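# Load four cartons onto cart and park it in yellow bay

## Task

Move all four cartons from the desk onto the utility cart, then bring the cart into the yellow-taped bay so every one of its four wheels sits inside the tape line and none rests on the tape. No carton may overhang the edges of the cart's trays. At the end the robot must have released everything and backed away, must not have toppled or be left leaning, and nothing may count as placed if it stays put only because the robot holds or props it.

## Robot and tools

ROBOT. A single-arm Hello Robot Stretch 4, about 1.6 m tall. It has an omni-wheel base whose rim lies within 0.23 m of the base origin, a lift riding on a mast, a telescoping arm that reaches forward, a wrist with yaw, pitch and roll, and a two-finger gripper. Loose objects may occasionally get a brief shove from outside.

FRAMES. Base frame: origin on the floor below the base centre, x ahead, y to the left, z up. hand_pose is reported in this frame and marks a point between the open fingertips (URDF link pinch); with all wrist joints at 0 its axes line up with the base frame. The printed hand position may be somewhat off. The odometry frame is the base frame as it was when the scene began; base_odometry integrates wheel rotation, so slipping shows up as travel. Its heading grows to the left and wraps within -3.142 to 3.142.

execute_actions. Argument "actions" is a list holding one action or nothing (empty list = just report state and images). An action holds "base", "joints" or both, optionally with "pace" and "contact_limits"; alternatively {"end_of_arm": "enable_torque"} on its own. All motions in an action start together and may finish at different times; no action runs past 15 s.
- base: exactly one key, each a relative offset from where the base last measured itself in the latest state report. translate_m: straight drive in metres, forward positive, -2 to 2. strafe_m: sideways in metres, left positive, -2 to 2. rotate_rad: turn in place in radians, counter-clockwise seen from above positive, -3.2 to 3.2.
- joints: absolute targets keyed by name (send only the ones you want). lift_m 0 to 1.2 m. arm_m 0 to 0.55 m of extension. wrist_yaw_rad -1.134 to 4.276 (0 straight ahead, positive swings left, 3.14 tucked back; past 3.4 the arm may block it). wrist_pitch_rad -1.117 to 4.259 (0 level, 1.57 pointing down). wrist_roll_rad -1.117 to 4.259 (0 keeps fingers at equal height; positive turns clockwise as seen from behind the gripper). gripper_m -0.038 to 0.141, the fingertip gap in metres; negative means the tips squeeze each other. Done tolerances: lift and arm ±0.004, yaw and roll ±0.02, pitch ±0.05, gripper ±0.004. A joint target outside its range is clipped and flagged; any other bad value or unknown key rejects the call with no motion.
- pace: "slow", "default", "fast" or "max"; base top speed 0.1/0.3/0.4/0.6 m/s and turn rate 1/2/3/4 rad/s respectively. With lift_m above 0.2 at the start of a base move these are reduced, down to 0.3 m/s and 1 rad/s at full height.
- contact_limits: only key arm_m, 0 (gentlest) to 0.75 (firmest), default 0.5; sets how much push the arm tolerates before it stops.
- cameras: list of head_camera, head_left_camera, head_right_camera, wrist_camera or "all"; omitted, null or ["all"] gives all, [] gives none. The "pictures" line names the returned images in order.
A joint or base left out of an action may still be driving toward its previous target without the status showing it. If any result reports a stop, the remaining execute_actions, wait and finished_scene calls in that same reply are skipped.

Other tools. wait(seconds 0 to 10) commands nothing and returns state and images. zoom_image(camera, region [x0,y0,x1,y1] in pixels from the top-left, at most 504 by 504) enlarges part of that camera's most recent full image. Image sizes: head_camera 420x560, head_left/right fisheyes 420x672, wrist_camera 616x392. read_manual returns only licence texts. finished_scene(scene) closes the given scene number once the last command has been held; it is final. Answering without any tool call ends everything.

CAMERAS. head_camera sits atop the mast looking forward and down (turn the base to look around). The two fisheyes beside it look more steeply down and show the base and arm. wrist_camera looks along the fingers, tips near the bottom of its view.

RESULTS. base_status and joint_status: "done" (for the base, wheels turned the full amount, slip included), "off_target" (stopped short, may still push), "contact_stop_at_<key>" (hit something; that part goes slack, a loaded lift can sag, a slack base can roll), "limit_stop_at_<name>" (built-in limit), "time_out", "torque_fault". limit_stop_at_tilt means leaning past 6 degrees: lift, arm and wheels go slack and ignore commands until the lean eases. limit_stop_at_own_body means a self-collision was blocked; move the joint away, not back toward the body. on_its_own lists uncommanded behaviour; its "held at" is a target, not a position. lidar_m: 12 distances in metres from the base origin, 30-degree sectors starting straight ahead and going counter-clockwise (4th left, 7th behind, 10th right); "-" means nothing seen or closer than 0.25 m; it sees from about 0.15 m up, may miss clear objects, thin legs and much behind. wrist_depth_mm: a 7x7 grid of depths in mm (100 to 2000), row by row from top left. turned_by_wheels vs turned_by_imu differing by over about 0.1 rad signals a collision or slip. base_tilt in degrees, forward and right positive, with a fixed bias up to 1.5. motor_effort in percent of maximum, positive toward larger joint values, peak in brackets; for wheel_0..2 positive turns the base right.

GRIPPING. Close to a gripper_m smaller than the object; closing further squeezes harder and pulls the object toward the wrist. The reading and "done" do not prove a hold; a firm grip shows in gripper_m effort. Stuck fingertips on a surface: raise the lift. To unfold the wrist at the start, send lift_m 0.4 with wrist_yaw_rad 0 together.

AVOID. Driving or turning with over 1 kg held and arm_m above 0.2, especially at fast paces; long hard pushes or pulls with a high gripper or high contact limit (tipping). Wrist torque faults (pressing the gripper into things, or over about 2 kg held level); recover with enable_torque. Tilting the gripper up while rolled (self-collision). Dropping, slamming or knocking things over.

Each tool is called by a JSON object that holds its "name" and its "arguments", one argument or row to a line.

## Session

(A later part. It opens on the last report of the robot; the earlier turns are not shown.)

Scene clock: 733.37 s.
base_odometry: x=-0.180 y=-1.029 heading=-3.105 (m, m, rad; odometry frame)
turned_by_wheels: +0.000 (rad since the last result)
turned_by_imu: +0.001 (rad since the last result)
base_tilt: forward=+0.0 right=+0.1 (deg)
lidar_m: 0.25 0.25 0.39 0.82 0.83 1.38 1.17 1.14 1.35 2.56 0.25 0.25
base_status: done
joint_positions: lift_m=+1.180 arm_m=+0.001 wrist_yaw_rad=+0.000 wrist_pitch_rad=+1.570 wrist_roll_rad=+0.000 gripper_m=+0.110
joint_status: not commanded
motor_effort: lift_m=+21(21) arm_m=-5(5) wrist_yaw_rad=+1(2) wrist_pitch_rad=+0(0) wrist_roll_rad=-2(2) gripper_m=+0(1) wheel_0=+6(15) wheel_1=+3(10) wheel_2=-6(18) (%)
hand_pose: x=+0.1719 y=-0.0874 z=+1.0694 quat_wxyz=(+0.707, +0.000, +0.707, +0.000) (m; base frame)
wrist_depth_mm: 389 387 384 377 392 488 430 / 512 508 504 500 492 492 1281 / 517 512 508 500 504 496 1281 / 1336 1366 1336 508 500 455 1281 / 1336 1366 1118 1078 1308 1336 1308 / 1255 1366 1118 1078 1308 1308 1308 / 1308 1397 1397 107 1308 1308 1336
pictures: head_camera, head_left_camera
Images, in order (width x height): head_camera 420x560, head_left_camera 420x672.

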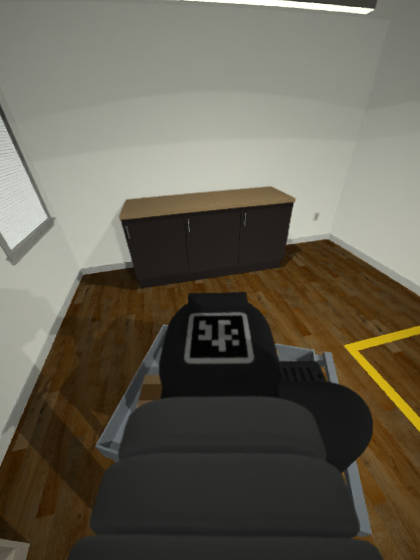

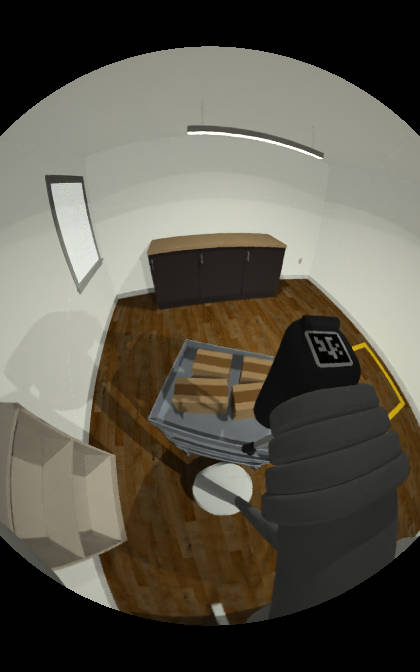

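{"name": "execute_actions", "arguments": {
  "actions": [
    {"base":{"translate_m":-0.3}}
  ],
  "cameras": []
}}

{"name": "execute_actions", "arguments": {
  "actions": [
    {"base":{"strafe_m":0.75}}
  ],
  "cameras": []
}}

{"name": "execute_actions", "arguments": {
  "actions": [
    {"base":{"translate_m":0.45}}
  ],
  "cameras": []
}}

{"name": "execute_actions", "arguments": {
  "actions": [
    {"base":{"rotate_rad":-1.15}}
  ],
  "cameras": ["head_camera","head_right_camera"]
}}

Scene clock: 742.67 s.
base_odometry: x=+0.120 y=-1.018 heading=-3.105 (m, m, rad; odometry frame)
turned_by_wheels: +0.000 (rad since the last result)
turned_by_imu: +0.002 (rad since the last result)
base_tilt: forward=-0.1 right=+0.0 (deg)
lidar_m: 0.49 0.55 0.89 0.75 0.74 1.28 0.87 0.85 1.01 2.64 2.65 0.49
base_status: done
joint_positions: lift_m=+1.180 arm_m=+0.001 wrist_yaw_rad=+0.000 wrist_pitch_rad=+1.570 wrist_roll_rad=+0.000 gripper_m=+0.110
joint_status: not commanded
motor_effort: lift_m=+21(21) arm_m=-5(5) wrist_yaw_rad=+2(2) wrist_pitch_rad=+0(0) wrist_roll_rad=-2(2) gripper_m=-1(3) wheel_0=-3(9) wheel_1=-2(8) wheel_2=+1(11) (%)
hand_pose: x=+0.1719 y=-0.0874 z=+1.0694 quat_wxyz=(+0.707, +0.000, +0.707, +0.000) (m; base frame)
wrist_depth_mm: 1308 1366 1118 820 820 1255 1229 / 1336 1336 1308 1308 1255 1281 1281 / 1336 1308 1308 1281 1308 1281 1281 / 1281 1366 1336 1098 1336 1281 1281 / 1281 1366 1098 1118 1308 1336 1281 / 1281 1336 1118 1118 1308 1336 1281 / 1255 1397 1336 107 1336 1336 1308
pictures: none
No camera images: the call's "cameras" was empty. Leave "cameras" out to get every camera's image.

Scene clock: 747.13 s.
base_odometry: x=+0.148 y=-1.768 heading=-3.105 (m, m, rad; odometry frame)
turned_by_wheels: +0.000 (rad since the last result)
turned_by_imu: -0.191 (rad since the last result)
base_tilt: forward=-0.1 right=+0.2 (deg)
lidar_m: 0.60 1.56 0.27 0.25 0.25 0.25 0.34 1.04 1.10 1.67 0.78 0.59
base_status: done
joint_positions: lift_m=+1.180 arm_m=+0.001 wrist_yaw_rad=+0.000 wrist_pitch_rad=+1.570 wrist_roll_rad=+0.000 gripper_m=+0.110
joint_status: not commanded
motor_effort: lift_m=+18(21) arm_m=-3(5) wrist_yaw_rad=+2(3) wrist_pitch_rad=+0(4) wrist_roll_rad=-2(3) gripper_m=-3(1) wheel_0=-1(28) wheel_1=+0(31) wheel_2=+0(29) (%)
hand_pose: x=+0.1717 y=-0.0874 z=+1.0697 quat_wxyz=(+0.707, +0.000, +0.707, +0.000) (m; base frame)
wrist_depth_mm: 1308 1336 1308 1281 1118 1098 1008 / 1255 1336 1336 1308 1308 1255 1281 / 707 1229 1336 1336 1308 1281 1281 / 723 1229 1336 1138 1281 1281 1336 / 715 1255 1118 1098 1308 1308 1308 / 723 715 1118 1138 1336 1366 1281 / 723 732 1229 107 1336 1336 1336
pictures: none
No camera images: the call's "cameras" was empty. Leave "cameras" out to get every camera's image.

Scene clock: 750.13 s.
base_odometry: x=-0.302 y=-1.784 heading=-3.105 (m, m, rad; odometry frame)
turned_by_wheels: +0.000 (rad since the last result)
turned_by_imu: +0.000 (rad since the last result)
base_tilt: forward=-0.2 right=+0.0 (deg)
lidar_m: 1.92 1.88 0.94 0.72 0.40 0.43 0.62 1.46 1.55 0.52 0.25 0.25
base_status: done
joint_positions: lift_m=+1.180 arm_m=+0.001 wrist_yaw_rad=+0.000 wrist_pitch_rad=+1.570 wrist_roll_rad=+0.000 gripper_m=+0.110
joint_status: not commanded
motor_effort: lift_m=+18(18) arm_m=-3(3) wrist_yaw_rad=+1(1) wrist_pitch_rad=+0(1) wrist_roll_rad=-2(2) gripper_m=-1(1) wheel_0=+3(8) wheel_1=+3(12) wheel_2=-3(12) (%)
hand_pose: x=+0.1717 y=-0.0874 z=+1.0697 quat_wxyz=(+0.707, +0.000, +0.707, +0.000) (m; base frame)
wrist_depth_mm: 1336 1336 1308 1281 492 430 370 / 1336 1336 1336 1308 492 375 370 / 1336 1366 1336 1281 500 379 373 / 1366 1366 1336 1098 504 500 492 / 1255 1336 1138 1118 1308 1308 1308 / 1160 1255 1118 1118 1336 1308 1336 / 831 1205 1281 107 1308 1336 1308
pictures: none
No camera images: the call's "cameras" was empty. Leave "cameras" out to get every camera's image.

Scene clock: 752.50 s.
base_odometry: x=-0.302 y=-1.784 heading=+2.029 (m, m, rad; odometry frame)
turned_by_wheels: -1.149 (rad since the last result)
turned_by_imu: -1.180 (rad since the last result)
base_tilt: forward=-0.2 right=+0.0 (deg)
lidar_m: 0.25 0.25 0.41 1.93 1.06 0.77 0.40 0.42 0.56 1.42 1.47 2.00
base_status: done
joint_positions: lift_m=+1.180 arm_m=+0.001 wrist_yaw_rad=+0.000 wrist_pitch_rad=+1.570 wrist_roll_rad=+0.000 gripper_m=+0.110
joint_status: not commanded
motor_effort: lift_m=+18(18) arm_m=-3(3) wrist_yaw_rad=+1(1) wrist_pitch_rad=+1(1) wrist_roll_rad=-2(2) gripper_m=-2(2) wheel_0=+5(11) wheel_1=+2(7) wheel_2=+5(8) (%)
hand_pose: x=+0.1717 y=-0.0874 z=+1.0697 quat_wxyz=(+0.707, +0.000, +0.707, +0.000) (m; base frame)
wrist_depth_mm: 392 418 504 820 1308 1281 1281 / 392 455 504 1160 1308 1308 1281 / 508 512 759 1308 1308 1308 1255 / 1397 512 1118 1118 1308 1308 1281 / 1397 1366 1098 1098 1308 1308 1281 / 1397 1397 1160 1118 1308 1308 1336 / 1397 1366 1397 107 1336 1255 1308
pictures: head_camera, head_right_camera
Images, in order (width x height): head_camera 420x560, head_right_camera 420x672.

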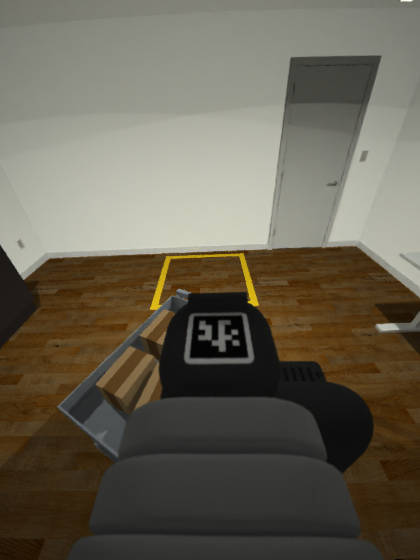

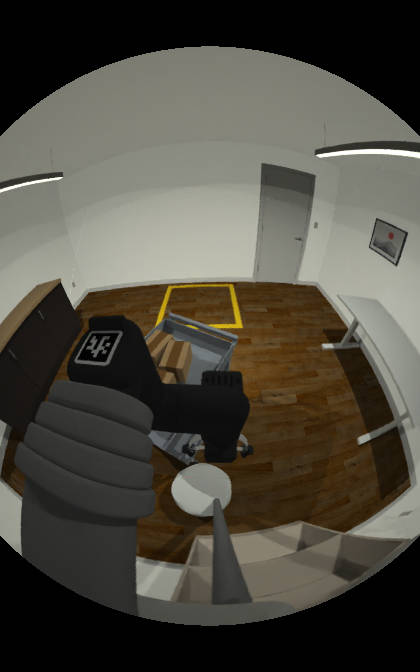

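{"name": "execute_actions", "arguments": {
  "actions": [
    {"base":{"translate_m":0.5},"pace":"slow"}
  ],
  "cameras": ["head_camera","head_right_camera"]
}}

Scene clock: 764.83 s.
base_odometry: x=-0.523 y=-1.336 heading=+2.029 (m, m, rad; odometry frame)
turned_by_wheels: +0.000 (rad since the last result)
turned_by_imu: +0.002 (rad since the last result)
base_tilt: forward=-0.1 right=-0.2 (deg)
lidar_m: 2.50 0.25 0.25 0.27 0.70 1.30 0.91 0.94 1.49 1.42 1.48 2.62
base_status: done
joint_positions: lift_m=+1.180 arm_m=+0.001 wrist_yaw_rad=+0.000 wrist_pitch_rad=+1.570 wrist_roll_rad=+0.000 gripper_m=+0.110
joint_status: not commanded
motor_effort: lift_m=+18(18) arm_m=-3(3) wrist_yaw_rad=+1(1) wrist_pitch_rad=+1(1) wrist_roll_rad=-2(2) gripper_m=-1(0) wheel_0=+4(8) wheel_1=+4(16) wheel_2=-6(15) (%)
hand_pose: x=+0.1717 y=-0.0874 z=+1.0697 quat_wxyz=(+0.707, +0.000, +0.707, +0.000) (m; base frame)
wrist_depth_mm: 750 1308 1281 1308 1281 1281 1281 / 484 1042 1281 1308 1281 1308 1255 / 462 854 1308 1308 1281 1308 1281 / 496 854 1205 1098 1308 1308 1281 / 525 539 1098 1098 1336 1281 1308 / 878 1366 1098 1138 1366 1336 1308 / 1397 1397 1366 107 1336 1308 1281
pictures: head_camera, head_right_camera
Images, in order (width x height): head_camera 420x560, head_right_camera 420x672.

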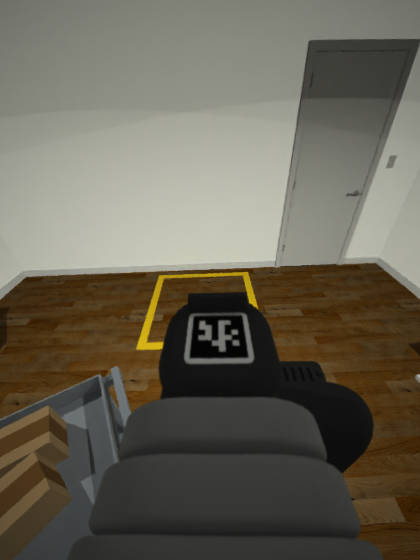

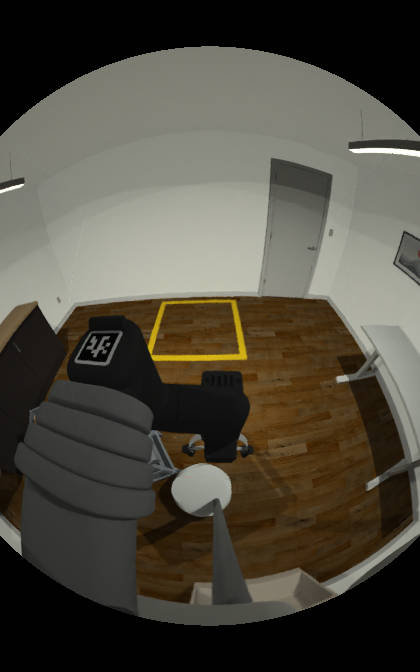

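{"name": "execute_actions", "arguments": {
  "actions": [
    {"base":{"strafe_m":-0.35}}
  ],
  "cameras": []
}}

{"name": "execute_actions", "arguments": {
  "actions": [
    {"base":{"rotate_rad":1.57}}
  ],
  "cameras": ["head_camera","head_left_camera"]
}}

Scene clock: 775.00 s.
base_odometry: x=-0.209 y=-1.181 heading=+2.029 (m, m, rad; odometry frame)
turned_by_wheels: +0.000 (rad since the last result)
turned_by_imu: +0.001 (rad since the last result)
base_tilt: forward=-0.1 right=-0.1 (deg)
lidar_m: 2.51 2.59 0.50 0.51 1.80 0.95 0.90 0.92 1.10 1.08 1.11 2.58
base_status: done
joint_positions: lift_m=+1.180 arm_m=+0.001 wrist_yaw_rad=+0.000 wrist_pitch_rad=+1.570 wrist_roll_rad=+0.000 gripper_m=+0.110
joint_status: not commanded
motor_effort: lift_m=+18(18) arm_m=-3(3) wrist_yaw_rad=+1(1) wrist_pitch_rad=+1(0) wrist_roll_rad=-2(2) gripper_m=-3(1) wheel_0=+1(9) wheel_1=-2(12) wheel_2=+0(4) (%)
hand_pose: x=+0.1716 y=-0.0874 z=+1.0697 quat_wxyz=(+0.707, +0.000, +0.707, +0.000) (m; base frame)
wrist_depth_mm: 1366 1336 1336 1255 1281 1281 1255 / 1336 1281 1308 1281 1308 1281 1281 / 1182 1308 1366 1308 1308 1308 1255 / 1205 1308 1336 1098 1308 1308 1281 / 1205 1366 1118 1118 1336 1281 1281 / 1366 1366 1118 1098 1366 1281 1308 / 1397 1366 1366 107 1308 1308 1336
pictures: none
No camera images: the call's "cameras" was empty. Leave "cameras" out to get every camera's image.

Scene clock: 777.77 s.
base_odometry: x=-0.209 y=-1.181 heading=-2.685 (m, m, rad; odometry frame)
turned_by_wheels: +1.569 (rad since the last result)
turned_by_imu: +1.614 (rad since the last result)
base_tilt: forward=-0.1 right=+0.2 (deg)
lidar_m: 0.53 1.75 0.95 0.88 0.92 1.17 1.10 1.15 2.59 2.52 2.59 0.49
base_status: done
joint_positions: lift_m=+1.180 arm_m=+0.001 wrist_yaw_rad=+0.000 wrist_pitch_rad=+1.570 wrist_roll_rad=+0.000 gripper_m=+0.110
joint_status: not commanded
motor_effort: lift_m=+18(18) arm_m=-3(3) wrist_yaw_rad=+2(2) wrist_pitch_rad=+0(1) wrist_roll_rad=-2(2) gripper_m=-3(1) wheel_0=-4(8) wheel_1=-5(9) wheel_2=-5(9) (%)
hand_pose: x=+0.1717 y=-0.0874 z=+1.0697 quat_wxyz=(+0.707, +0.000, +0.707, +0.000) (m; base frame)
wrist_depth_mm: 1336 1308 1308 1308 1160 1255 1255 / 1308 1308 1281 1281 1308 1281 1229 / 1366 1336 1308 1308 1308 1281 1281 / 1366 1366 1336 1098 1308 1281 1255 / 1336 1336 1118 1138 1308 1336 1308 / 1366 1336 1138 1098 1308 1336 1336 / 1397 1366 1366 107 1366 1308 1308
pictures: head_camera, head_left_camera
Images, in order (width x height): head_camera 420x560, head_left_camera 420x672.

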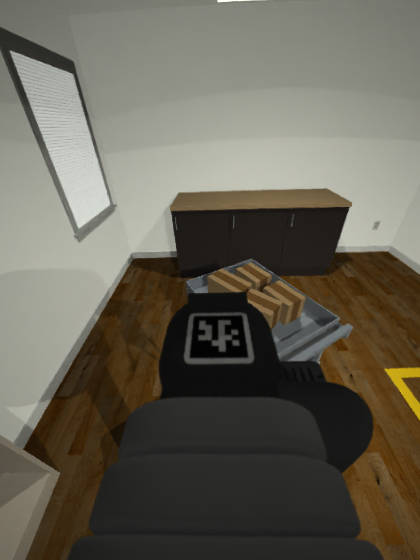

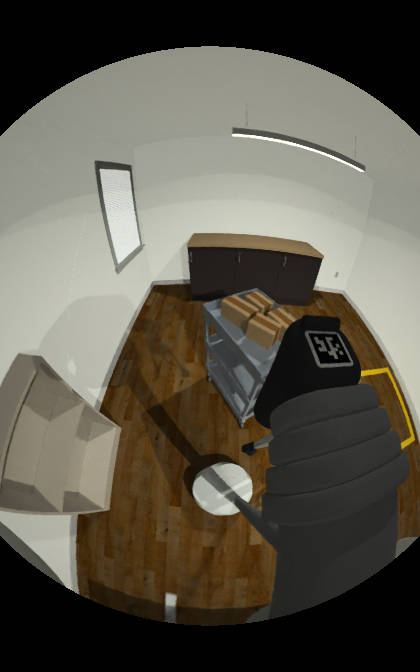

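{"name": "execute_actions", "arguments": {
  "actions": [
    {"base":{"strafe_m":0.65}}
  ],
  "cameras": ["head_camera"]
}}

Scene clock: 791.33 s.
base_odometry: x=+0.077 y=-1.764 heading=-2.685 (m, m, rad; odometry frame)
turned_by_wheels: +0.000 (rad since the last result)
turned_by_imu: +0.003 (rad since the last result)
base_tilt: forward=-0.1 right=-0.1 (deg)
lidar_m: 2.14 0.35 0.25 0.25 0.25 0.34 1.12 1.15 1.57 3.17 0.93 0.96
base_status: done
joint_positions: lift_m=+1.180 arm_m=+0.001 wrist_yaw_rad=+0.000 wrist_pitch_rad=+1.570 wrist_roll_rad=+0.000 gripper_m=+0.110
joint_status: not commanded
motor_effort: lift_m=+18(18) arm_m=-3(2) wrist_yaw_rad=+1(1) wrist_pitch_rad=+1(0) wrist_roll_rad=-2(2) gripper_m=-1(1) wheel_0=-3(9) wheel_1=+0(8) wheel_2=+0(3) (%)
hand_pose: x=+0.1717 y=-0.0874 z=+1.0697 quat_wxyz=(+0.707, +0.000, +0.707, +0.000) (m; base frame)
wrist_depth_mm: 512 1255 1308 1308 1308 1255 1118 / 640 699 1336 1308 1281 1281 1281 / 707 707 1308 1281 1308 1281 1281 / 707 707 1229 1118 1308 1281 1308 / 732 707 1078 1118 1308 1308 1308 / 715 715 1118 1098 1336 1308 1308 / 732 723 1255 107 1336 1281 1336
pictures: head_camera
Images, in order (width x height): head_camera 420x560.

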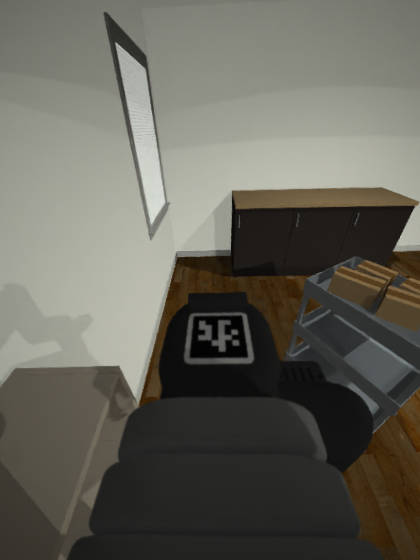

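{"name": "execute_actions", "arguments": {
  "actions": [
    {"base":{"strafe_m":-0.08}}
  ],
  "cameras": []
}}

{"name": "execute_actions", "arguments": {
  "actions": [
    {"base":{"translate_m":0.7},"pace":"slow"}
  ],
  "cameras": []
}}

{"name": "execute_actions", "arguments": {
  "actions": [
    {"base":{"rotate_rad":-1.3}}
  ],
  "cameras": ["head_camera","head_right_camera"]
}}

Scene clock: 797.97 s.
base_odometry: x=+0.042 y=-1.693 heading=-2.685 (m, m, rad; odometry frame)
turned_by_wheels: +0.000 (rad since the last result)
turned_by_imu: +0.001 (rad since the last result)
base_tilt: forward=-0.1 right=+0.0 (deg)
lidar_m: 2.25 0.49 0.33 0.31 0.32 0.45 1.10 1.18 1.55 3.10 0.85 0.88
base_status: done
joint_positions: lift_m=+1.180 arm_m=+0.001 wrist_yaw_rad=+0.000 wrist_pitch_rad=+1.570 wrist_roll_rad=+0.000 gripper_m=+0.110
joint_status: not commanded
motor_effort: lift_m=+18(18) arm_m=-3(2) wrist_yaw_rad=+1(2) wrist_pitch_rad=+0(0) wrist_roll_rad=-2(2) gripper_m=-3(3) wheel_0=+1(8) wheel_1=-1(11) wheel_2=+0(1) (%)
hand_pose: x=+0.1717 y=-0.0874 z=+1.0697 quat_wxyz=(+0.707, +0.000, +0.707, +0.000) (m; base frame)
wrist_depth_mm: 1025 1308 1308 1308 1281 1255 1118 / 668 1336 1336 1336 1281 1281 1255 / 699 1255 1308 1308 1281 1308 1255 / 707 1281 1308 1138 1336 1336 1336 / 707 1281 1118 1118 1308 1281 1281 / 715 1229 1118 1118 1336 1308 1308 / 732 1118 1366 107 1336 1308 1308
pictures: none
No camera images: the call's "cameras" was empty. Leave "cameras" out to get every camera's image.

Scene clock: 806.23 s.
base_odometry: x=-0.586 y=-2.001 heading=-2.685 (m, m, rad; odometry frame)
turned_by_wheels: +0.000 (rad since the last result)
turned_by_imu: +0.002 (rad since the last result)
base_tilt: forward=-0.2 right=+0.0 (deg)
lidar_m: 1.54 0.92 0.66 0.63 0.42 0.47 2.46 1.87 0.72 0.52 0.51 1.61
base_status: done
joint_positions: lift_m=+1.180 arm_m=+0.001 wrist_yaw_rad=+0.000 wrist_pitch_rad=+1.570 wrist_roll_rad=+0.000 gripper_m=+0.110
joint_status: not commanded
motor_effort: lift_m=+18(18) arm_m=-3(3) wrist_yaw_rad=+2(1) wrist_pitch_rad=+0(0) wrist_roll_rad=-2(2) gripper_m=-1(2) wheel_0=+3(7) wheel_1=+4(4) wheel_2=-3(9) (%)
hand_pose: x=+0.1717 y=-0.0874 z=+1.0697 quat_wxyz=(+0.707, +0.000, +0.707, +0.000) (m; base frame)
wrist_depth_mm: 1042 1281 1281 1308 1255 1255 1255 / 1042 1336 1336 1281 1255 1255 668 / 1042 1308 1308 1308 1281 820 809 / 1060 1366 1308 1118 1308 1138 809 / 1025 1366 1118 1138 1336 1308 809 / 1060 1255 1138 1098 1281 1255 1025 / 976 1025 1397 107 1366 1336 1308
pictures: none
No camera images: the call's "cameras" was empty. Leave "cameras" out to get every camera's image.

Scene clock: 808.73 s.
base_odometry: x=-0.586 y=-2.001 heading=+2.299 (m, m, rad; odometry frame)
turned_by_wheels: -1.299 (rad since the last result)
turned_by_imu: -1.335 (rad since the last result)
base_tilt: forward=-0.1 right=+0.1 (deg)
lidar_m: 0.52 0.50 1.56 1.32 0.76 0.63 0.60 0.43 0.62 1.78 2.05 0.59
base_status: done
joint_positions: lift_m=+1.180 arm_m=+0.001 wrist_yaw_rad=+0.000 wrist_pitch_rad=+1.570 wrist_roll_rad=+0.000 gripper_m=+0.110
joint_status: not commanded
motor_effort: lift_m=+18(18) arm_m=-3(3) wrist_yaw_rad=+1(1) wrist_pitch_rad=+0(0) wrist_roll_rad=-2(2) gripper_m=+0(1) wheel_0=+5(7) wheel_1=+2(7) wheel_2=+4(9) (%)
hand_pose: x=+0.1717 y=-0.0874 z=+1.0697 quat_wxyz=(+0.707, +0.000, +0.707, +0.000) (m; base frame)
wrist_depth_mm: 1366 1308 820 1118 1098 1255 1255 / 1336 1308 1255 1308 1336 1281 1281 / 1336 1308 1366 1336 1281 1281 1255 / 1397 1336 1308 1098 1281 1255 1281 / 1397 1366 1118 1098 1366 1366 1308 / 1366 1397 1118 1118 1336 1336 1308 / 1397 1336 1366 107 1336 1366 1281
pictures: head_camera, head_right_camera
Images, in order (width x height): head_camera 420x560, head_right_camera 420x672.

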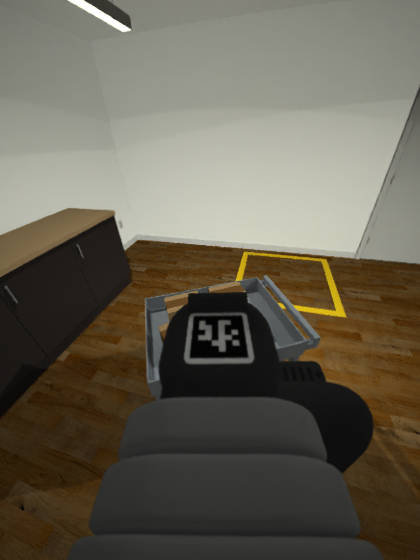

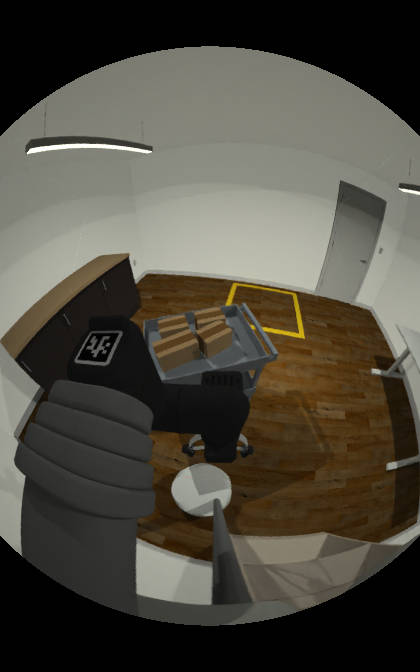

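{"name": "execute_actions", "arguments": {
  "actions": [
    {"base":{"translate_m":0.7},"pace":"slow"}
  ],
  "cameras": ["head_camera","head_right_camera"]
}}

Scene clock: 821.50 s.
base_odometry: x=-1.052 y=-1.479 heading=+2.299 (m, m, rad; odometry frame)
turned_by_wheels: +0.000 (rad since the last result)
turned_by_imu: +0.002 (rad since the last result)
base_tilt: forward=-0.2 right=+0.0 (deg)
lidar_m: 0.25 0.25 0.31 1.38 1.59 1.34 1.12 1.19 1.95 1.96 2.78 2.41
base_status: done
joint_positions: lift_m=+1.180 arm_m=+0.001 wrist_yaw_rad=+0.000 wrist_pitch_rad=+1.570 wrist_roll_rad=+0.000 gripper_m=+0.110
joint_status: not commanded
motor_effort: lift_m=+18(18) arm_m=-3(3) wrist_yaw_rad=+1(1) wrist_pitch_rad=+0(0) wrist_roll_rad=-2(2) gripper_m=-1(2) wheel_0=+8(9) wheel_1=+5(6) wheel_2=-8(12) (%)
hand_pose: x=+0.1717 y=-0.0874 z=+1.0697 quat_wxyz=(+0.707, +0.000, +0.707, +0.000) (m; base frame)
wrist_depth_mm: 387 436 504 820 1281 1308 1255 / 473 508 504 831 1308 1281 1255 / 517 512 504 1308 1336 1281 1281 / 1366 1336 1118 1098 1308 1281 1308 / 1336 1336 1118 1118 1281 1281 1308 / 1430 1366 1138 1138 1308 1336 1336 / 1366 1430 1336 107 1336 1308 1308
pictures: head_camera, head_right_camera
Images, in order (width x height): head_camera 420x560, head_right_camera 420x672.

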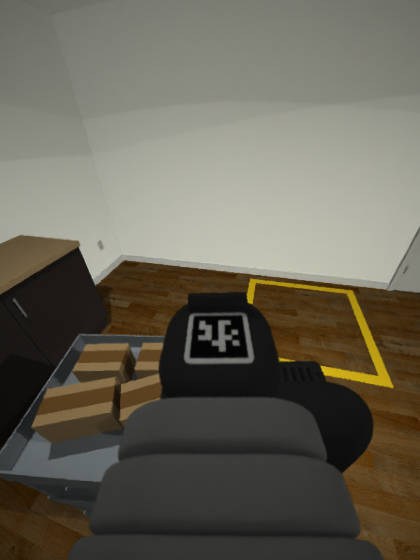

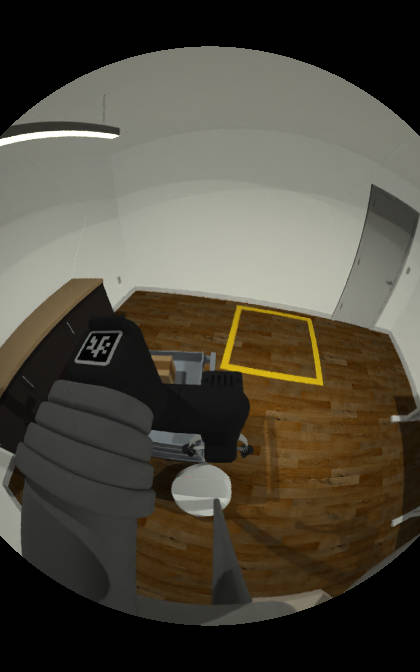

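{"name": "execute_actions", "arguments": {
  "actions": [
    {"base":{"strafe_m":-0.12}}
  ],
  "cameras": []
}}

{"name": "execute_actions", "arguments": {
  "actions": [
    {"base":{"translate_m":0.35}}
  ],
  "cameras": []
}}

{"name": "execute_actions", "arguments": {
  "actions": [
    {"base":{"rotate_rad":1.57},"joints":{"arm_m":0.2}}
  ],
  "cameras": ["head_camera","wrist_camera"]
}}

Scene clock: 834.43 s.
base_odometry: x=-0.963 y=-1.399 heading=+2.299 (m, m, rad; odometry frame)
turned_by_wheels: +0.000 (rad since the last result)
turned_by_imu: +0.002 (rad since the last result)
base_tilt: forward=-0.2 right=+0.0 (deg)
lidar_m: 0.26 0.25 0.31 1.50 1.61 1.38 1.11 1.23 1.84 1.85 2.73 2.37
base_status: done
joint_positions: lift_m=+1.180 arm_m=+0.001 wrist_yaw_rad=+0.000 wrist_pitch_rad=+1.570 wrist_roll_rad=+0.000 gripper_m=+0.110
joint_status: not commanded
motor_effort: lift_m=+18(18) arm_m=-3(3) wrist_yaw_rad=+2(1) wrist_pitch_rad=+0(0) wrist_roll_rad=-1(2) gripper_m=-2(0) wheel_0=+3(17) wheel_1=+0(8) wheel_2=-2(6) (%)
hand_pose: x=+0.1717 y=-0.0874 z=+1.0697 quat_wxyz=(+0.707, +0.000, +0.707, +0.000) (m; base frame)
wrist_depth_mm: 466 500 809 1336 1308 1281 1255 / 508 508 820 1308 1281 1281 1281 / 512 512 854 1336 1308 1281 1281 / 1397 1336 1336 1098 1366 1281 1336 / 1430 1336 1118 1118 1336 1336 1308 / 1397 1366 1118 1138 1308 1308 1308 / 1397 1366 1336 107 1308 1308 1308
pictures: none
No camera images: the call's "cameras" was empty. Leave "cameras" out to get every camera's image.

Scene clock: 837.07 s.
base_odometry: x=-1.196 y=-1.138 heading=+2.300 (m, m, rad; odometry frame)
turned_by_wheels: +0.000 (rad since the last result)
turned_by_imu: +0.002 (rad since the last result)
base_tilt: forward=-0.2 right=+0.1 (deg)
lidar_m: 2.03 0.25 0.25 0.25 0.25 1.71 1.47 1.63 1.93 1.93 2.38 2.02
base_status: done
joint_positions: lift_m=+1.180 arm_m=+0.001 wrist_yaw_rad=+0.000 wrist_pitch_rad=+1.570 wrist_roll_rad=+0.000 gripper_m=+0.110
joint_status: not commanded
motor_effort: lift_m=+18(18) arm_m=-3(3) wrist_yaw_rad=+2(1) wrist_pitch_rad=+1(1) wrist_roll_rad=-2(2) gripper_m=-2(2) wheel_0=+2(11) wheel_1=+3(13) wheel_2=-2(20) (%)
hand_pose: x=+0.1717 y=-0.0874 z=+1.0697 quat_wxyz=(+0.707, +0.000, +0.707, +0.000) (m; base frame)
wrist_depth_mm: 1308 1281 1336 1308 1255 1255 1281 / 521 1336 1308 1281 1308 1255 1229 / 521 469 1255 1308 1281 1308 1281 / 525 484 1182 1118 1308 1255 1308 / 525 504 1138 1118 1336 1308 1281 / 535 504 1118 1118 1308 1336 1308 / 535 559 1397 107 1336 1336 1336
pictures: none
No camera images: the call's "cameras" was empty. Leave "cameras" out to get every camera's image.

Scene clock: 839.83 s.
base_odometry: x=-1.196 y=-1.138 heading=-2.414 (m, m, rad; odometry frame)
turned_by_wheels: +1.569 (rad since the last result)
turned_by_imu: +1.614 (rad since the last result)
base_tilt: forward=-0.1 right=+0.0 (deg)
lidar_m: 0.25 0.25 1.71 1.47 1.66 1.95 1.95 2.36 2.02 2.03 0.25 0.25
base_status: done
joint_positions: lift_m=+1.180 arm_m=+0.199 wrist_yaw_rad=+0.000 wrist_pitch_rad=+1.570 wrist_roll_rad=+0.000 gripper_m=+0.110
joint_status: all done
motor_effort: lift_m=+18(18) arm_m=+4(4) wrist_yaw_rad=+1(0) wrist_pitch_rad=+1(1) wrist_roll_rad=-2(2) gripper_m=-1(0) wheel_0=-3(8) wheel_1=-3(9) wheel_2=-4(9) (%)
hand_pose: x=+0.3704 y=-0.0874 z=+1.0697 quat_wxyz=(+0.707, +0.000, +0.707, +0.000) (m; base frame)
wrist_depth_mm: 1336 1336 500 496 377 368 368 / 1308 1336 500 496 377 424 445 / 1336 1336 504 384 379 377 462 / 1366 1336 508 504 382 379 449 / 1366 1366 517 508 397 384 477 / 1397 1366 449 512 508 473 1308 / 1397 1336 462 107 488 466 1308
pictures: head_camera, wrist_camera
Images, in order (width x height): head_camera 420x560, wrist_camera 616x392.

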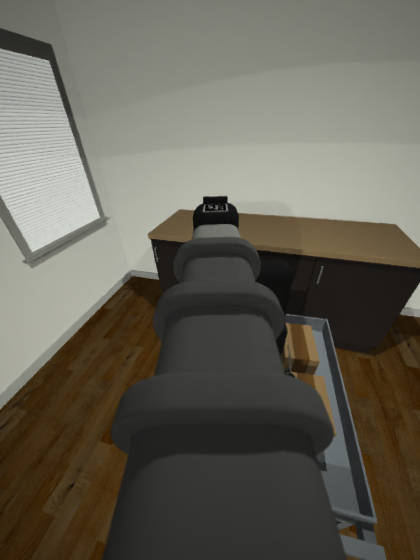

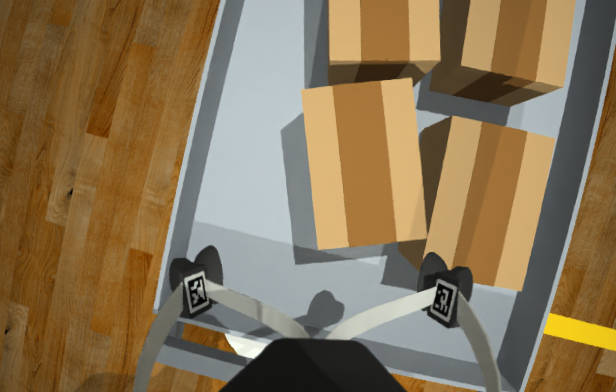

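{"name": "execute_actions", "arguments": {
  "actions": [
    {"base":{"strafe_m":-0.28},"joints":{"wrist_roll_rad":0.2}}
  ],
  "cameras": ["wrist_camera"]
}}

Scene clock: 851.27 s.
base_odometry: x=-1.382 y=-0.929 heading=-2.414 (m, m, rad; odometry frame)
turned_by_wheels: +0.000 (rad since the last result)
turned_by_imu: +0.002 (rad since the last result)
base_tilt: forward=-0.2 right=+0.0 (deg)
lidar_m: 0.25 0.25 0.34 1.75 1.94 2.04 2.03 2.02 1.75 1.74 2.05 0.71
base_status: done
joint_positions: lift_m=+1.180 arm_m=+0.199 wrist_yaw_rad=+0.000 wrist_pitch_rad=+1.570 wrist_roll_rad=+0.200 gripper_m=+0.110
joint_status: all done
motor_effort: lift_m=+18(18) arm_m=+5(5) wrist_yaw_rad=+1(1) wrist_pitch_rad=+1(1) wrist_roll_rad=-1(2) gripper_m=-3(3) wheel_0=+3(22) wheel_1=+0(13) wheel_2=-1(6) (%)
hand_pose: x=+0.3703 y=-0.0874 z=+1.0697 quat_wxyz=(+0.704, +0.070, +0.703, -0.070) (m; base frame)
wrist_depth_mm: 387 382 377 496 1281 1255 1281 / 387 424 496 500 1308 1281 1281 / 394 389 387 504 1308 1281 1281 / 394 392 394 842 1336 1308 1255 / 530 521 394 1118 1336 1308 1308 / 530 512 496 1118 1118 1336 1308 / 466 459 480 107 1336 1336 1336
pictures: wrist_camera
Images, in order (width x height): wrist_camera 616x392.

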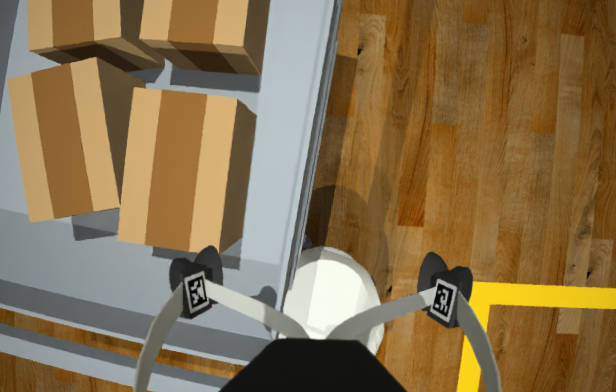

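{"name": "execute_actions", "arguments": {
  "actions": [
    {"joints":{"lift_m":0.93}}
  ],
  "cameras": ["wrist_camera"]
}}

Scene clock: 865.27 s.
base_odometry: x=-1.382 y=-0.929 heading=-2.414 (m, m, rad; odometry frame)
turned_by_wheels: +0.000 (rad since the last result)
turned_by_imu: +0.002 (rad since the last result)
base_tilt: forward=-0.2 right=-0.1 (deg)
lidar_m: 0.25 0.25 0.36 1.72 1.91 2.03 2.02 2.05 1.76 1.76 2.03 0.70
base_status: not commanded
joint_positions: lift_m=+0.930 arm_m=+0.199 wrist_yaw_rad=+0.000 wrist_pitch_rad=+1.570 wrist_roll_rad=+0.200 gripper_m=+0.110
joint_status: all done
motor_effort: lift_m=+13(16) arm_m=+5(4) wrist_yaw_rad=+1(1) wrist_pitch_rad=+0(1) wrist_roll_rad=+0(0) gripper_m=-2(2) wheel_0=+3(3) wheel_1=+0(0) wheel_2=-1(1) (%)
hand_pose: x=+0.3703 y=-0.0874 z=+0.8201 quat_wxyz=(+0.704, +0.070, +0.703, -0.070) (m; base frame)
wrist_depth_mm: 135 166 249 249 1025 1025 1008 / 136 174 249 254 1042 1025 1025 / 137 182 254 574 1060 1025 1025 / 139 190 255 854 1060 1025 1042 / 140 198 257 931 1078 1042 1042 / 141 190 196 842 866 1060 1060 / 143 263 262 107 1098 1078 1078
pictures: wrist_camera
Images, in order (width x height): wrist_camera 616x392.

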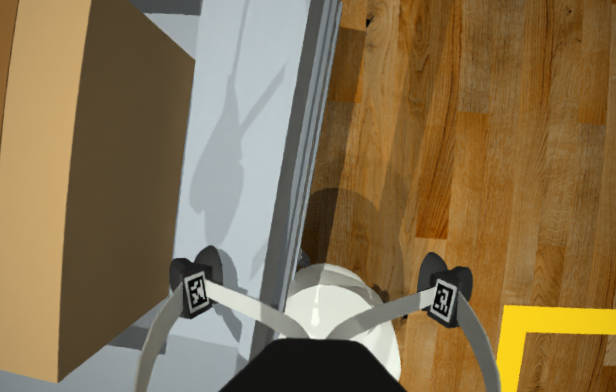

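{"name": "execute_actions", "arguments": {
  "actions": [
    {"joints":{"lift_m":0.90}}
  ],
  "cameras": []
}}

{"name": "execute_actions", "arguments": {
  "actions": [
    {"joints":{"gripper_m":-0.03}}
  ],
  "cameras": []
}}

{"name": "execute_actions", "arguments": {
  "actions": [
    {"base":{"strafe_m":-0.4},"pace":"slow"}
  ],
  "cameras": ["wrist_camera","head_right_camera"]
}}

Scene clock: 871.67 s.
base_odometry: x=-1.382 y=-0.929 heading=-2.414 (m, m, rad; odometry frame)
turned_by_wheels: +0.000 (rad since the last result)
turned_by_imu: +0.001 (rad since the last result)
base_tilt: forward=-0.1 right=+0.1 (deg)
lidar_m: 0.25 0.25 0.36 1.72 1.91 2.03 2.03 2.06 1.76 1.75 2.06 0.74
base_status: not commanded
joint_positions: lift_m=+0.912 arm_m=+0.199 wrist_yaw_rad=+0.000 wrist_pitch_rad=+1.573 wrist_roll_rad=+0.199 gripper_m=+0.110
joint_status: lift_m contact_stop (moved -0.019 of -0.030)
on_its_own: lift_m is slack since a contact_stop (your +0.900 is given up)
motor_effort: lift_m=+10(12) arm_m=+5(5) wrist_yaw_rad=+2(2) wrist_pitch_rad=-8(11) wrist_roll_rad=+2(2) gripper_m=-3(0) wheel_0=+3(3) wheel_1=+0(0) wheel_2=-1(1) (%)
hand_pose: x=+0.3694 y=-0.0874 z=+0.8013 quat_wxyz=(+0.703, +0.070, +0.704, -0.070) (m; base frame)
wrist_depth_mm: 122 167 236 236 1025 991 1008 / 124 175 239 488 1025 1008 1008 / 129 183 240 559 1025 1025 1008 / 133 191 241 904 1042 1042 1025 / 136 198 242 991 1042 1042 1042 / 139 181 193 831 854 1042 1060 / 142 248 248 107 1042 1060 1060
pictures: none
No camera images: the call's "cameras" was empty. Leave "cameras" out to get every camera's image.

not run: a stop came earlier in this reply.

not run: a stop came earlier in this reply.

{"name": "execute_actions", "arguments": {
  "actions": [
    {"joints":{"lift_m":0.92,"gripper_m":-0.03}}
  ],
  "cameras": []
}}

{"name": "execute_actions", "arguments": {
  "actions": [
    {"base":{"strafe_m":-0.4},"pace":"slow"}
  ],
  "cameras": ["wrist_camera","head_right_camera"]
}}

Scene clock: 879.80 s.
base_odometry: x=-1.381 y=-0.929 heading=-2.413 (m, m, rad; odometry frame)
turned_by_wheels: +0.001 (rad since the last result)
turned_by_imu: +0.003 (rad since the last result)
base_tilt: forward=-0.1 right=+0.0 (deg)
lidar_m: 0.25 0.25 0.35 1.72 1.92 2.04 2.02 2.04 1.75 1.76 2.06 0.69
base_status: not commanded
joint_positions: lift_m=+0.920 arm_m=+0.200 wrist_yaw_rad=+0.002 wrist_pitch_rad=+1.557 wrist_roll_rad=+0.202 gripper_m=-0.029
joint_status: all done
on_its_own: wrist_pitch_rad is at rest, and its effort (+38) is outside its rest range (-23 to +23)
motor_effort: lift_m=+20(20) arm_m=+2(4) wrist_yaw_rad=-5(5) wrist_pitch_rad=+38(37) wrist_roll_rad=-6(6) gripper_m=-23(22) wheel_0=+14(13) wheel_1=+0(0) wheel_2=+2(2) (%)
hand_pose: x=+0.3748 y=-0.0874 z=+0.8096 quat_wxyz=(+0.708, +0.071, +0.699, -0.070) (m; base frame)
wrist_depth_mm: 125 141 239 236 1025 1008 991 / 125 147 240 239 1025 991 976 / 127 155 241 241 1025 1008 1008 / 128 162 244 242 1025 1025 1025 / 129 168 244 243 1042 1042 1025 / 130 155 181 198 184 1025 1042 / 130 252 249 107 820 1042 1042
pictures: none
No camera images: the call's "cameras" was empty. Leave "cameras" out to get every camera's image.

Scene clock: 881.47 s.
base_odometry: x=-1.403 y=-0.887 heading=-2.318 (m, m, rad; odometry frame)
turned_by_wheels: +0.095 (rad since the last result)
turned_by_imu: +0.099 (rad since the last result)
base_tilt: forward=-0.1 right=+0.0 (deg)
lidar_m: 0.25 0.25 0.48 1.76 2.12 2.02 2.04 1.90 1.71 1.73 2.11 0.42
base_status: strafe_m contact_stop (by the wheels' count: -0.045 of -0.400)
joint_positions: lift_m=+0.920 arm_m=+0.200 wrist_yaw_rad=+0.002 wrist_pitch_rad=+1.557 wrist_roll_rad=+0.202 gripper_m=-0.029
joint_status: not commanded
on_its_own: the wheels are slack since a contact_stop; wrist_pitch_rad is at rest, and its effort (+39) is outside its rest range (-23 to +23)
motor_effort: lift_m=+21(21) arm_m=+0(2) wrist_yaw_rad=-3(8) wrist_pitch_rad=+39(54) wrist_roll_rad=-8(8) gripper_m=-21(25) wheel_0=+0(35) wheel_1=+0(5) wheel_2=+0(6) (%)
hand_pose: x=+0.3752 y=-0.0874 z=+0.8095 quat_wxyz=(+0.709, +0.071, +0.699, -0.070) (m; base frame)
wrist_depth_mm: 126 126 168 240 238 1008 1025 / 127 127 187 242 1025 1042 1025 / 128 128 213 243 1025 1008 1008 / 129 129 244 244 1060 1042 1008 / 130 138 246 245 1042 1025 1042 / 130 142 184 205 183 1060 1042 / 131 145 252 107 1078 1042 1060
pictures: head_right_camera, wrist_camera
Images, in order (width x height): head_right_camera 420x672, wrist_camera 616x392.

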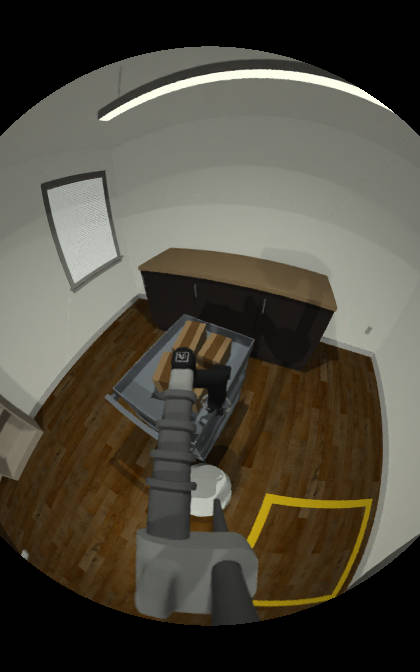

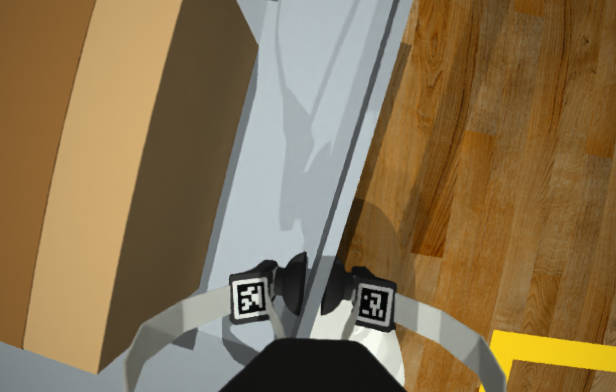

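{"name": "execute_actions", "arguments": {
  "actions": [
    {"base":{"translate_m":-0.3},"pace":"slow"}
  ],
  "cameras": ["wrist_camera","head_right_camera"]
}}

Scene clock: 891.50 s.
base_odometry: x=-1.199 y=-0.667 heading=-2.319 (m, m, rad; odometry frame)
turned_by_wheels: +0.000 (rad since the last result)
turned_by_imu: +0.003 (rad since the last result)
base_tilt: forward=-0.1 right=+0.0 (deg)
lidar_m: 0.25 0.25 2.11 1.81 1.94 1.74 2.54 1.76 1.59 1.60 1.98 0.39
base_status: done
joint_positions: lift_m=+0.920 arm_m=+0.200 wrist_yaw_rad=-0.004 wrist_pitch_rad=+1.564 wrist_roll_rad=+0.205 gripper_m=-0.029
joint_status: not commanded
on_its_own: wrist_roll_rad is at rest, and its effort (-15) is outside its rest range (-13 to +13)
motor_effort: lift_m=+21(21) arm_m=+0(0) wrist_yaw_rad=+12(12) wrist_pitch_rad=+18(43) wrist_roll_rad=-15(16) gripper_m=-26(25) wheel_0=-5(10) wheel_1=-4(9) wheel_2=+4(12) (%)
hand_pose: x=+0.3726 y=-0.0874 z=+0.8095 quat_wxyz=(+0.706, +0.074, +0.701, -0.073) (m; base frame)
wrist_depth_mm: 124 123 122 138 236 234 216 / 125 124 123 202 236 229 1025 / 125 125 135 240 238 1025 1025 / 126 126 202 243 232 1042 1042 / 128 131 245 242 1042 1042 1025 / 252 250 183 199 185 1042 1025 / 254 253 250 107 1060 597 1060
pictures: head_right_camera, wrist_camera
Images, in order (width x height): head_right_camera 420x672, wrist_camera 616x392.

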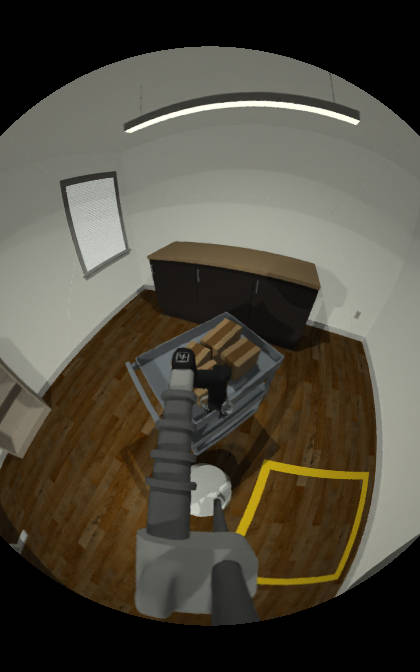

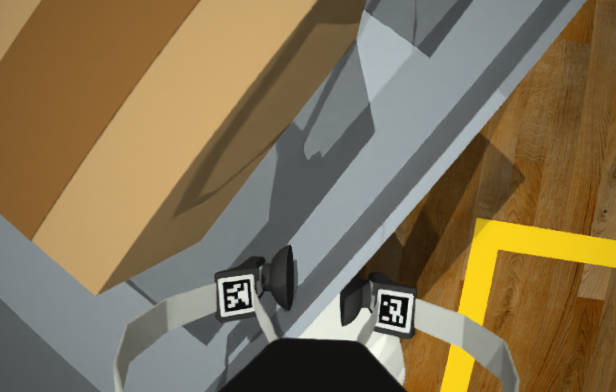

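{"name": "execute_actions", "arguments": {
  "actions": [
    {"base":{"strafe_m":-0.4},"pace":"slow"}
  ],
  "cameras": ["wrist_camera","head_right_camera"]
}}

Scene clock: 900.00 s.
base_odometry: x=-1.492 y=-0.395 heading=-2.319 (m, m, rad; odometry frame)
turned_by_wheels: +0.000 (rad since the last result)
turned_by_imu: +0.003 (rad since the last result)
base_tilt: forward=-0.1 right=+0.0 (deg)
lidar_m: 0.25 0.25 0.31 2.20 2.08 1.92 2.11 1.36 1.21 1.23 1.53 1.43
base_status: done
joint_positions: lift_m=+0.920 arm_m=+0.200 wrist_yaw_rad=+0.002 wrist_pitch_rad=+1.560 wrist_roll_rad=+0.201 gripper_m=-0.029
joint_status: not commanded
on_its_own: wrist_pitch_rad is at rest, and its effort (+29) is outside its rest range (-23 to +23)
motor_effort: lift_m=+21(21) arm_m=+0(0) wrist_yaw_rad=-4(18) wrist_pitch_rad=+29(30) wrist_roll_rad=-6(15) gripper_m=-19(26) wheel_0=+5(13) wheel_1=-5(15) wheel_2=-1(3) (%)
hand_pose: x=+0.3741 y=-0.0874 z=+0.8095 quat_wxyz=(+0.707, +0.071, +0.700, -0.070) (m; base frame)
wrist_depth_mm: 127 138 241 241 1060 1025 1008 / 128 140 243 242 1025 991 1008 / 129 144 245 244 1025 1025 1025 / 129 146 246 245 1060 1008 1025 / 130 148 246 247 1042 1025 1042 / 131 143 183 202 185 1042 1042 / 132 131 251 107 854 1042 1060
pictures: head_right_camera, wrist_camera
Images, in order (width x height): head_right_camera 420x672, wrist_camera 616x392.

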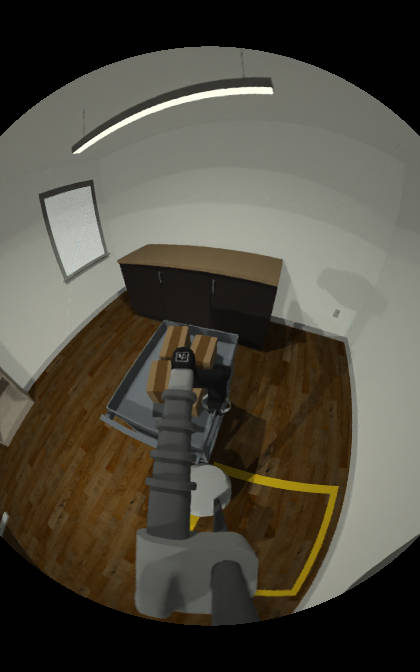

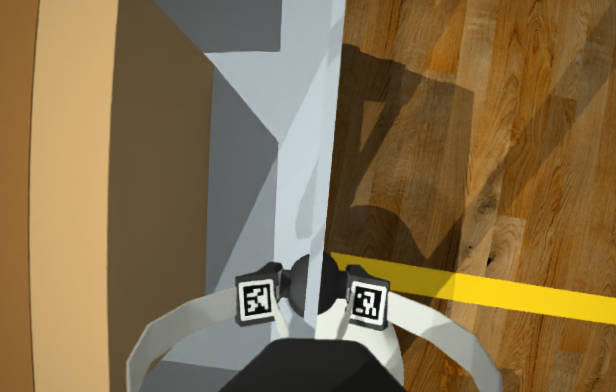

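{"name": "execute_actions", "arguments": {
  "actions": [
    {"base":{"strafe_m":-0.45},"pace":"slow"}
  ],
  "cameras": []
}}

{"name": "execute_actions", "arguments": {
  "actions": [
    {"base":{"translate_m":-0.5},"pace":"slow"}
  ],
  "cameras": ["wrist_camera","head_right_camera","head_camera"]
}}

Scene clock: 911.93 s.
base_odometry: x=-1.822 y=-0.089 heading=-2.318 (m, m, rad; odometry frame)
turned_by_wheels: +0.000 (rad since the last result)
turned_by_imu: +0.006 (rad since the last result)
base_tilt: forward=+0.0 right=+0.0 (deg)
lidar_m: 0.25 0.25 0.26 2.69 2.25 2.16 1.41 0.90 0.80 0.81 1.00 0.25
base_status: done
joint_positions: lift_m=+0.920 arm_m=+0.200 wrist_yaw_rad=+0.006 wrist_pitch_rad=+1.559 wrist_roll_rad=+0.199 gripper_m=-0.029
joint_status: not commanded
on_its_own: wrist_yaw_rad is at rest, and its effort (-14) is outside its rest range (-13 to +13); wrist_pitch_rad is at rest, and its effort (+33) is outside its rest range (-23 to +23)
motor_effort: lift_m=+21(21) arm_m=+0(0) wrist_yaw_rad=-14(17) wrist_pitch_rad=+33(43) wrist_roll_rad=+1(5) gripper_m=-20(22) wheel_0=+8(13) wheel_1=-3(6) wheel_2=+0(1) (%)
hand_pose: x=+0.3749 y=-0.0874 z=+0.8095 quat_wxyz=(+0.708, +0.069, +0.700, -0.068) (m; base frame)
wrist_depth_mm: 128 244 243 1042 1008 991 991 / 129 181 244 496 1025 1025 1008 / 129 175 246 564 1042 1042 1008 / 130 170 246 246 1025 1042 1025 / 131 163 248 246 1042 1042 1042 / 131 147 183 200 183 1060 1025 / 132 136 251 107 842 1042 1025
pictures: none
No camera images: the call's "cameras" was empty. Leave "cameras" out to get every camera's image.

Scene clock: 918.23 s.
base_odometry: x=-1.482 y=+0.277 heading=-2.319 (m, m, rad; odometry frame)
turned_by_wheels: -0.001 (rad since the last result)
turned_by_imu: +0.002 (rad since the last result)
base_tilt: forward=-0.2 right=+0.1 (deg)
lidar_m: 0.30 0.28 2.82 2.81 1.81 2.26 1.07 0.70 0.61 0.63 0.79 0.39
base_status: done
joint_positions: lift_m=+0.920 arm_m=+0.200 wrist_yaw_rad=-0.005 wrist_pitch_rad=+1.564 wrist_roll_rad=+0.206 gripper_m=-0.029
joint_status: not commanded
on_its_own: wrist_yaw_rad is at rest, and its effort (+17) is outside its rest range (-13 to +13); wrist_roll_rad is at rest, and its effort (-19) is outside its rest range (-13 to +13)
motor_effort: lift_m=+21(21) arm_m=+0(0) wrist_yaw_rad=+17(14) wrist_pitch_rad=+18(35) wrist_roll_rad=-19(18) gripper_m=-28(27) wheel_0=-6(10) wheel_1=-7(10) wheel_2=+5(13) (%)
hand_pose: x=+0.3724 y=-0.0874 z=+0.8094 quat_wxyz=(+0.706, +0.075, +0.701, -0.074) (m; base frame)
wrist_depth_mm: 123 122 121 121 165 233 232 / 124 123 122 126 236 235 233 / 125 125 124 239 238 227 991 / 248 125 190 243 239 1025 1025 / 251 249 246 242 230 1060 1025 / 251 251 185 202 183 1042 1008 / 225 250 220 107 854 1042 1008
pictures: head_camera, head_right_camera, wrist_camera
Images, in order (width x height): head_camera 420x560, head_right_camera 420x672, wrist_camera 616x392.

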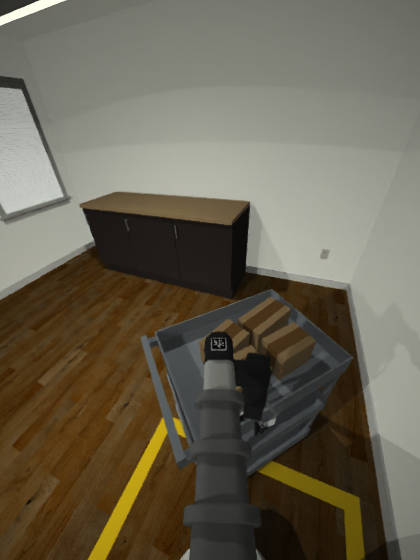

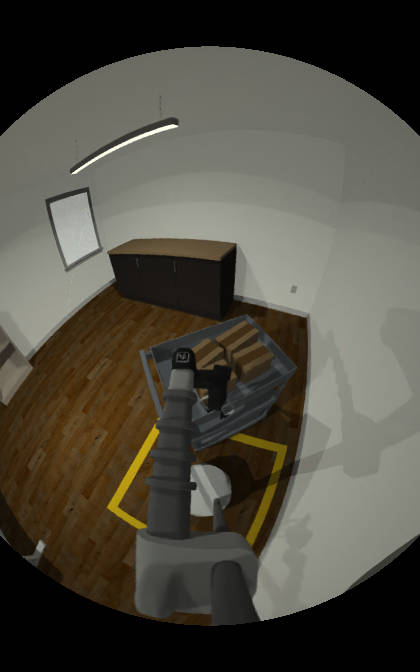

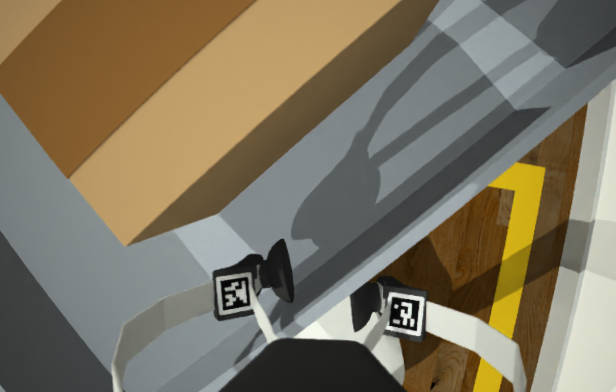

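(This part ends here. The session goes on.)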